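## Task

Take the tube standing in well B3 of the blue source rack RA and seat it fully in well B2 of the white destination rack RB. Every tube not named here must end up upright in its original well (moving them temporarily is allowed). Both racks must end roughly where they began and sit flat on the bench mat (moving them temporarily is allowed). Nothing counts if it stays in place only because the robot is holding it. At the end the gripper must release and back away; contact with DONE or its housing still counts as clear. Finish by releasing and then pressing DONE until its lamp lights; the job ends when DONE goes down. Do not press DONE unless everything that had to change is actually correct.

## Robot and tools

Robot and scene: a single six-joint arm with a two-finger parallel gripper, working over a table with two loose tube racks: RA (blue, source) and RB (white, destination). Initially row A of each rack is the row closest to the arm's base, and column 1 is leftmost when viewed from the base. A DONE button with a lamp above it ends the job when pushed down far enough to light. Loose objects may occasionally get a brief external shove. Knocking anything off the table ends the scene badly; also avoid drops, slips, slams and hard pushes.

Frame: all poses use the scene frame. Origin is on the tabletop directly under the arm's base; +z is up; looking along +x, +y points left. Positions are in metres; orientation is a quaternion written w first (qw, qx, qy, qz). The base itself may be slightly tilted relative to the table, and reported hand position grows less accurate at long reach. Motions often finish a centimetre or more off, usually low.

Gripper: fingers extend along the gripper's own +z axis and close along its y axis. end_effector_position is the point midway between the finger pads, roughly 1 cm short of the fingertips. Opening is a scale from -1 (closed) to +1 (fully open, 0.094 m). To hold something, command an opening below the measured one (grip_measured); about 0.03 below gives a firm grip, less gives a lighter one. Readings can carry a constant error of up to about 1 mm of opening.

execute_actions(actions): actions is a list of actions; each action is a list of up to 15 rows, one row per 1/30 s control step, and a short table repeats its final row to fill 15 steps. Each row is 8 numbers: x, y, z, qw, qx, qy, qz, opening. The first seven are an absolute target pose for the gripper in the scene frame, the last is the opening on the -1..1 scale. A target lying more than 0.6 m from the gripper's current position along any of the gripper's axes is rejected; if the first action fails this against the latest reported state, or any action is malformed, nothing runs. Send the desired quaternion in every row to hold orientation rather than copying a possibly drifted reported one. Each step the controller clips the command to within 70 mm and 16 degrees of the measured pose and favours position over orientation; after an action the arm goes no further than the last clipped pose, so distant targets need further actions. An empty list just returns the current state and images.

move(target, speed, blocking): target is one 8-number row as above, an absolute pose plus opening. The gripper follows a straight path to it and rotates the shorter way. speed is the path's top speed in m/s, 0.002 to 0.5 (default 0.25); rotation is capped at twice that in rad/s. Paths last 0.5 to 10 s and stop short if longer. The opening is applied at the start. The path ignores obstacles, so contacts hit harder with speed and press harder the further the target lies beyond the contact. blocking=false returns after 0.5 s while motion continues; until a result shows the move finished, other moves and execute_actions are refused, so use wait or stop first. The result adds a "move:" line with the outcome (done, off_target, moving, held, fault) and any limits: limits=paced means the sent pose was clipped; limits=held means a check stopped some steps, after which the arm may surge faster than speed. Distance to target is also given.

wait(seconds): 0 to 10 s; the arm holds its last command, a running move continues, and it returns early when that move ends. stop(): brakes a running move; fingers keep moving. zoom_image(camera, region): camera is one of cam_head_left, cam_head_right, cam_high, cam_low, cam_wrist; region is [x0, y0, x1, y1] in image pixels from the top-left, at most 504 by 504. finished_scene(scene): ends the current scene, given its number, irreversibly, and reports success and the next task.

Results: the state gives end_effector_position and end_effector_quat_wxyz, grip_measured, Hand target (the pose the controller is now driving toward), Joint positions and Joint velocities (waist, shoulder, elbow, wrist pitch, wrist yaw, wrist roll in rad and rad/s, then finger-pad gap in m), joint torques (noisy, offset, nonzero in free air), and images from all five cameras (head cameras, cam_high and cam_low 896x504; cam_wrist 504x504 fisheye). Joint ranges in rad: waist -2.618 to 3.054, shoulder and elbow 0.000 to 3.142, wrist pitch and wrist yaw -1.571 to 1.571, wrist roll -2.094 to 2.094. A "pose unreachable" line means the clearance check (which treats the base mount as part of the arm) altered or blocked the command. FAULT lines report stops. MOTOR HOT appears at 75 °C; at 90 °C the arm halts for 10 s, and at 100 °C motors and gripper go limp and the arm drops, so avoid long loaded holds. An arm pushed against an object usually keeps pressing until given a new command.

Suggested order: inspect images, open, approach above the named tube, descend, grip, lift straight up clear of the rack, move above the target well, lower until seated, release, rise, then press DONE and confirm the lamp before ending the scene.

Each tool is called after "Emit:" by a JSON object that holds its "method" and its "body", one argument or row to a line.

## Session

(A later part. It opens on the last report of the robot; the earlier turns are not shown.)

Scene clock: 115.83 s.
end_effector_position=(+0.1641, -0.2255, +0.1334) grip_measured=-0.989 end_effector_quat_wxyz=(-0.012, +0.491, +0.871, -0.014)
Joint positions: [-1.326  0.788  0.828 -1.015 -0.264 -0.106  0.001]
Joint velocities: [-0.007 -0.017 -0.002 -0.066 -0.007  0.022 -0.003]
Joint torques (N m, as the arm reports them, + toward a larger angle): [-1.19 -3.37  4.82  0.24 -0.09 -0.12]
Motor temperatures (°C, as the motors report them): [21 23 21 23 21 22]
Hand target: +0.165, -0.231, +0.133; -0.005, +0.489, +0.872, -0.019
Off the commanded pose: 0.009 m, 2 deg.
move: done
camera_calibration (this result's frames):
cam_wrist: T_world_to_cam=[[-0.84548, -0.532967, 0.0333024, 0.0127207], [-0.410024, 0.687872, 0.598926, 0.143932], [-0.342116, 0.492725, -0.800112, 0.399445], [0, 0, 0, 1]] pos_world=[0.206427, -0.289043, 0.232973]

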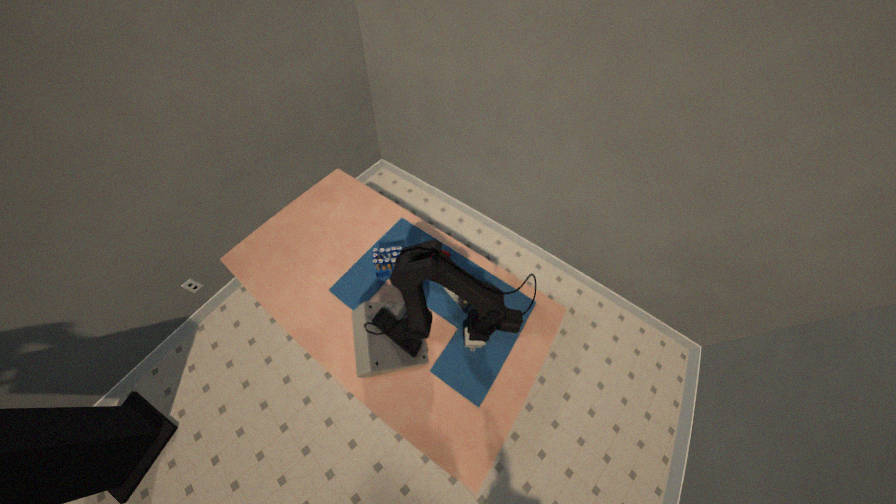

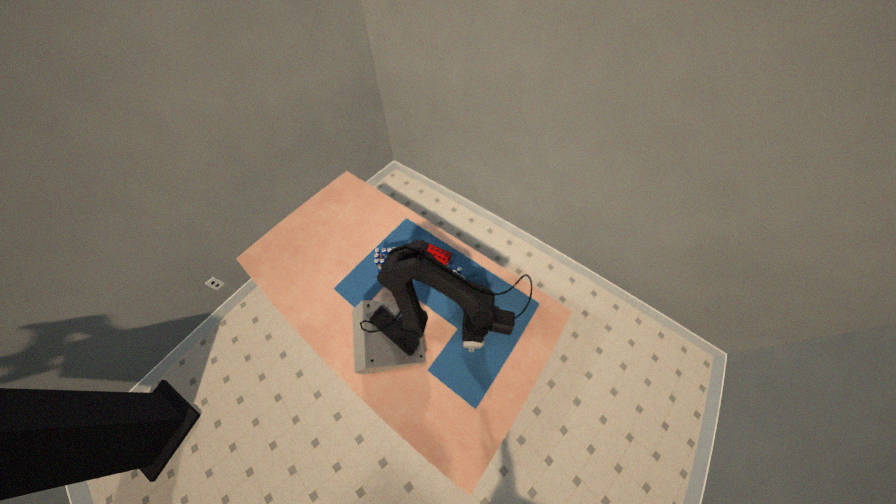

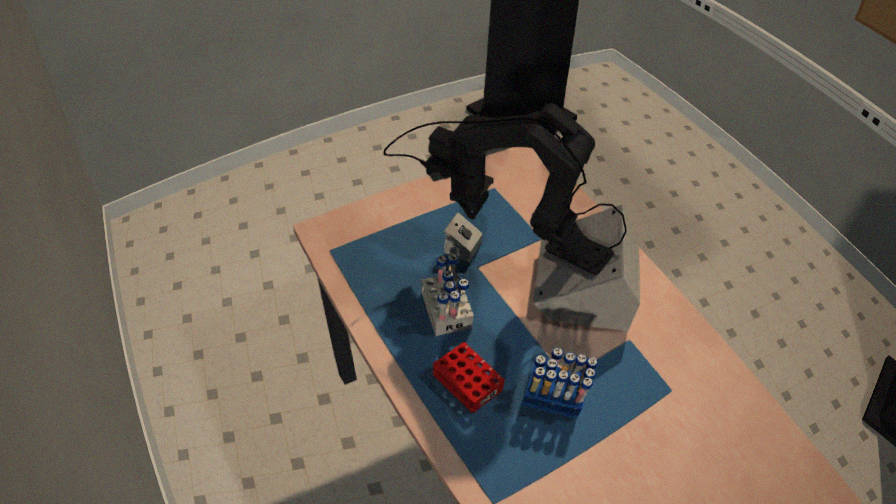

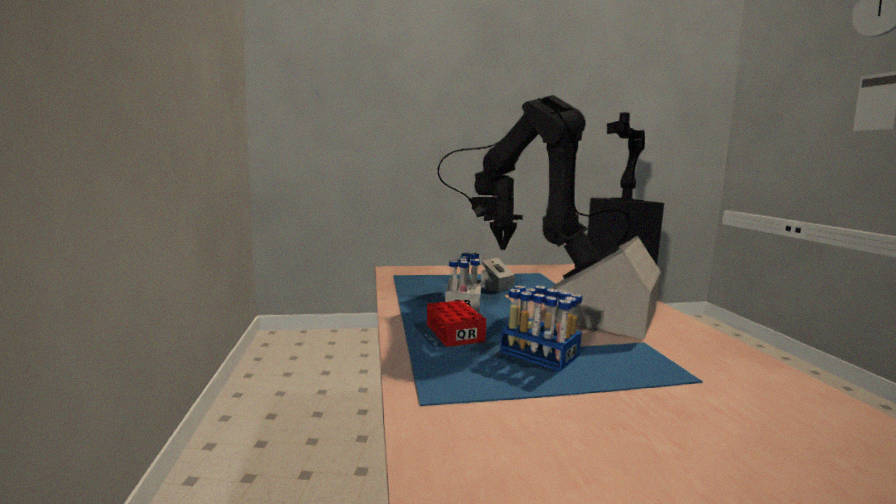

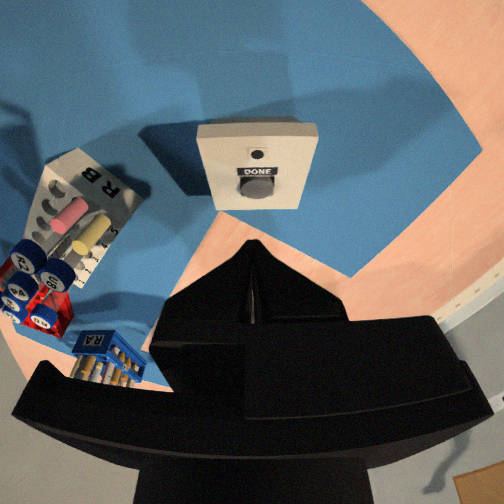

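Emit:
{"method": "move", "body": {
  "target": [0.162,-0.233,0.085,0,0.5,0.866,0,-1],
  "speed": 0.06
}}

Emit:
{"method": "move", "body": {
  "target": [0.162,-0.233,0.06,0,0.5,0.866,0,-1],
  "speed": 0.015
}}

Scene clock: 121.80 s.
end_effector_position=(+0.1581, -0.2323, +0.0877) grip_measured=-0.989 end_effector_quat_wxyz=(-0.006, +0.499, +0.866, -0.002)
Joint positions: [-1.318  0.896  0.712 -0.794 -0.286 -0.081  0.001]
Joint velocities: [-0.007  0.012  0.002  0.037  0.007 -0.022  0.   ]
Joint torques (N m, as the arm reports them, + toward a larger angle): [ 0.44 -3.84  4.14  0.23 -0.09  0.11]
Motor temperatures (°C, as the motors report them): [21 23 21 23 21 22]
Hand target: +0.162, -0.234, +0.085; +0.000, +0.500, +0.866, +0.000
Off the commanded pose: 0.005 m, 1 deg.
move: done
camera_calibration (this result's frames):
cam_wrist: T_world_to_cam=[[-0.855951, -0.517012, 0.00686812, 0.013247], [-0.409967, 0.686705, 0.600303, 0.173204], [-0.31508, 0.511014, -0.799743, 0.364122], [0, 0, 0, 1]] pos_world=[0.197074, -0.298163, 0.187138]

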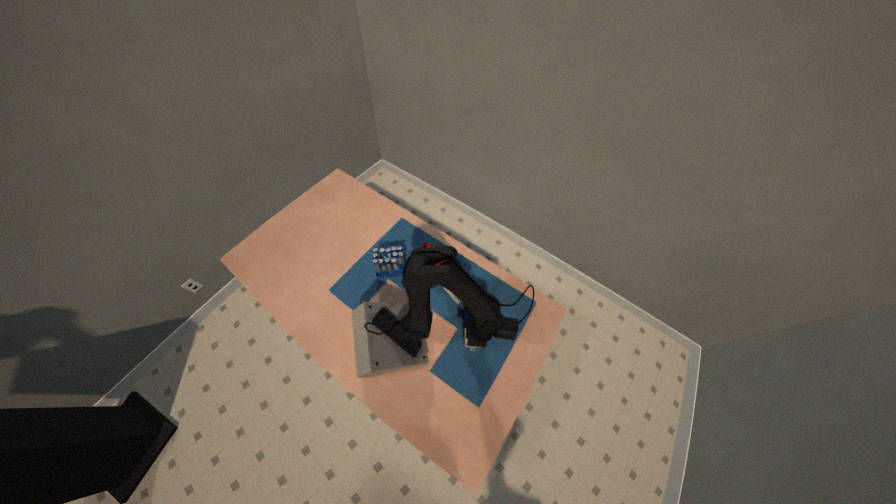

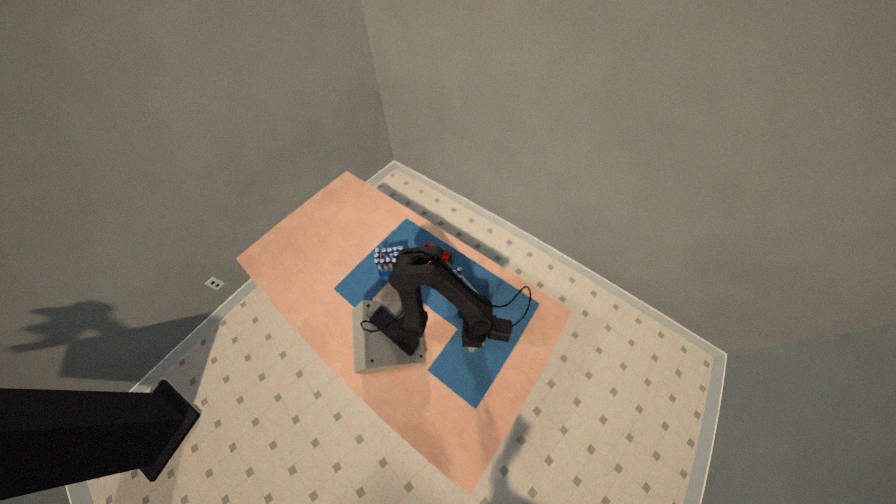

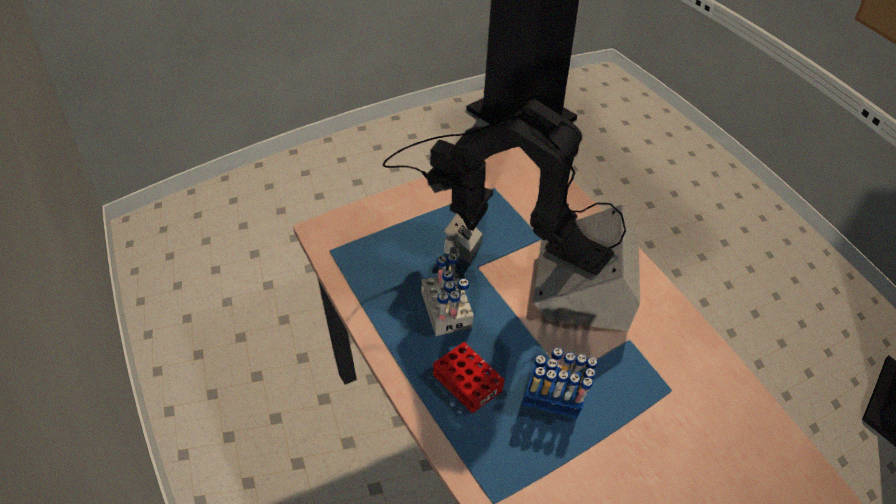

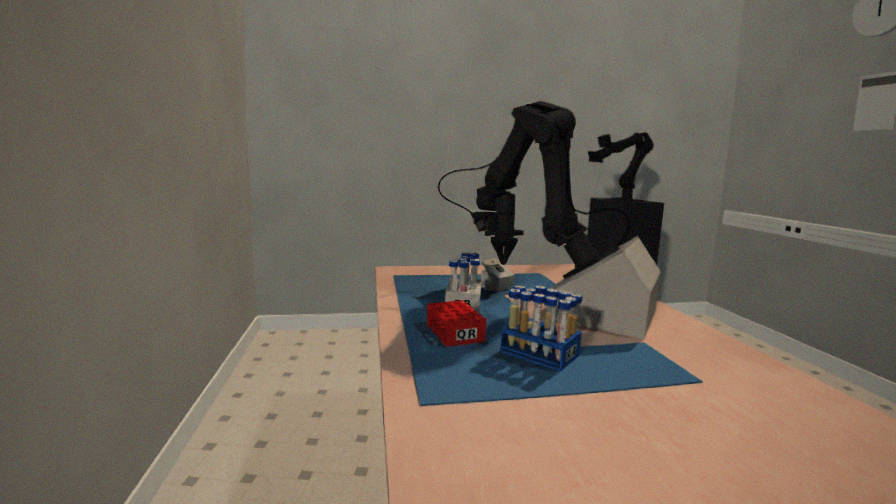

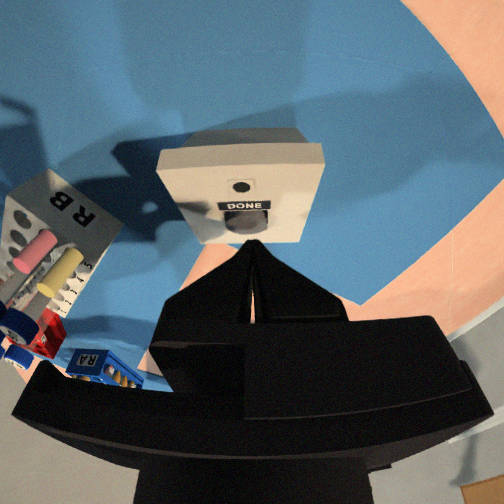

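Scene clock: 123.63 s.
end_effector_position=(+0.1584, -0.2283, +0.0679) grip_measured=-0.989 end_effector_quat_wxyz=(-0.010, +0.502, +0.865, +0.004)
Joint positions: [-1.276  0.942  0.666 -0.705 -0.27  -0.043  0.001]
Joint velocities: [-0.007  0.002 -0.007  0.051 -0.022 -0.022 -0.001]
Joint torques (N m, as the arm reports them, + toward a larger angle): no reading
Motor temperatures (°C, as the motors report them): [21 23 21 23 21 22]
move: unfinished (the scene ended)
camera_calibration (this result's frames):
cam_wrist: T_world_to_cam=[[-0.859336, -0.51141, -0.00159984, 0.0181428], [-0.405991, 0.68029, 0.610227, 0.179628], [-0.310988, 0.525039, -0.792225, 0.348404], [0, 0, 0, 1]] pos_world=[0.196867, -0.295846, 0.16643]
The task's run has ended: the event that ends the task has happened. This ends this scene only. If you have not yet called finished_scene for this scene, call it to go on to the next scene.

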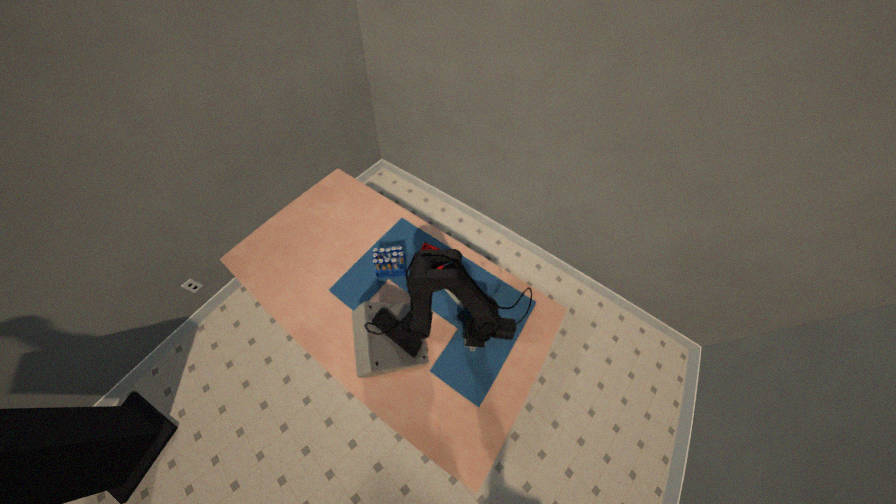

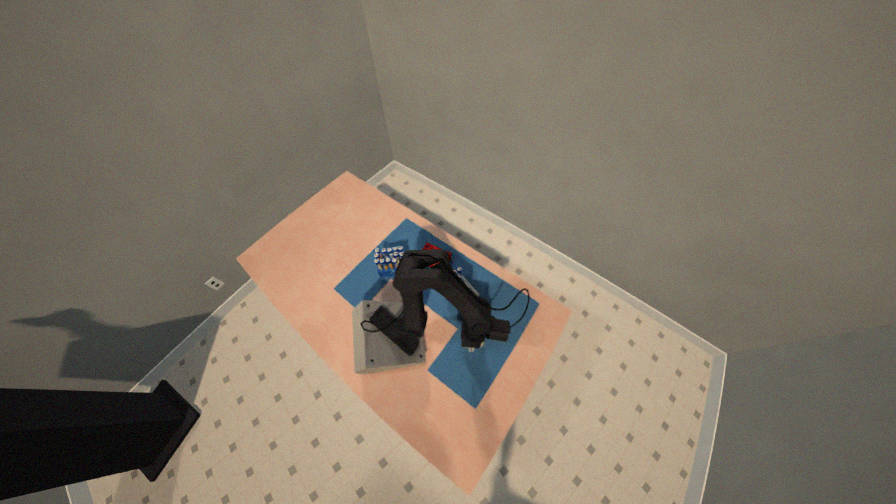

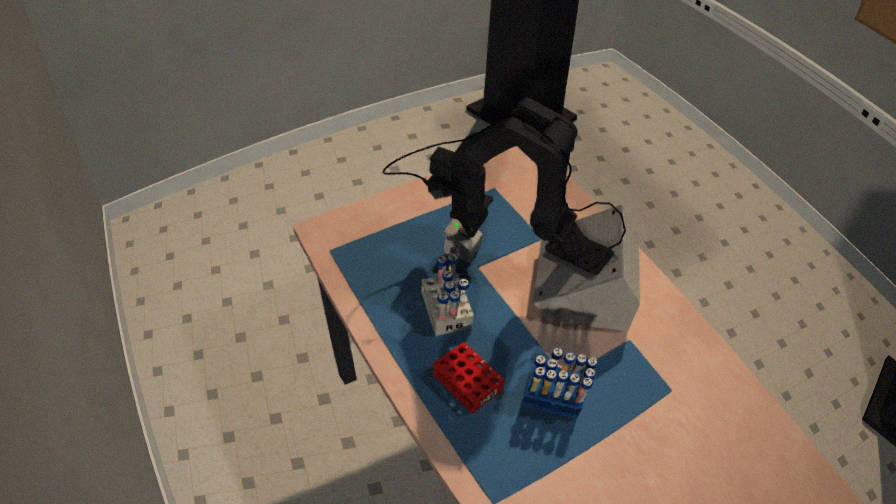

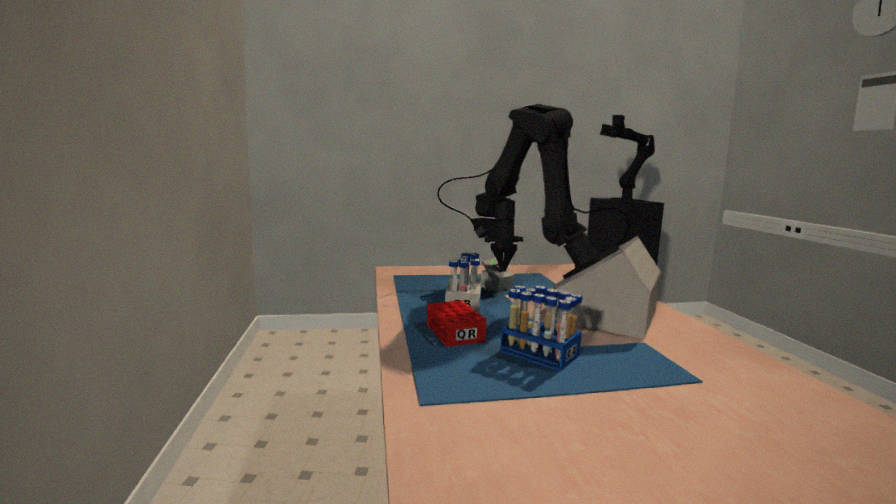

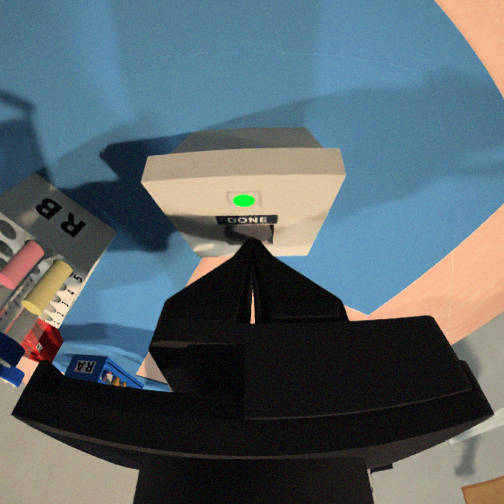

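Emit:
{"method": "finished_scene", "body": {
  "scene": 1
}}

The scene is finished: the task was done.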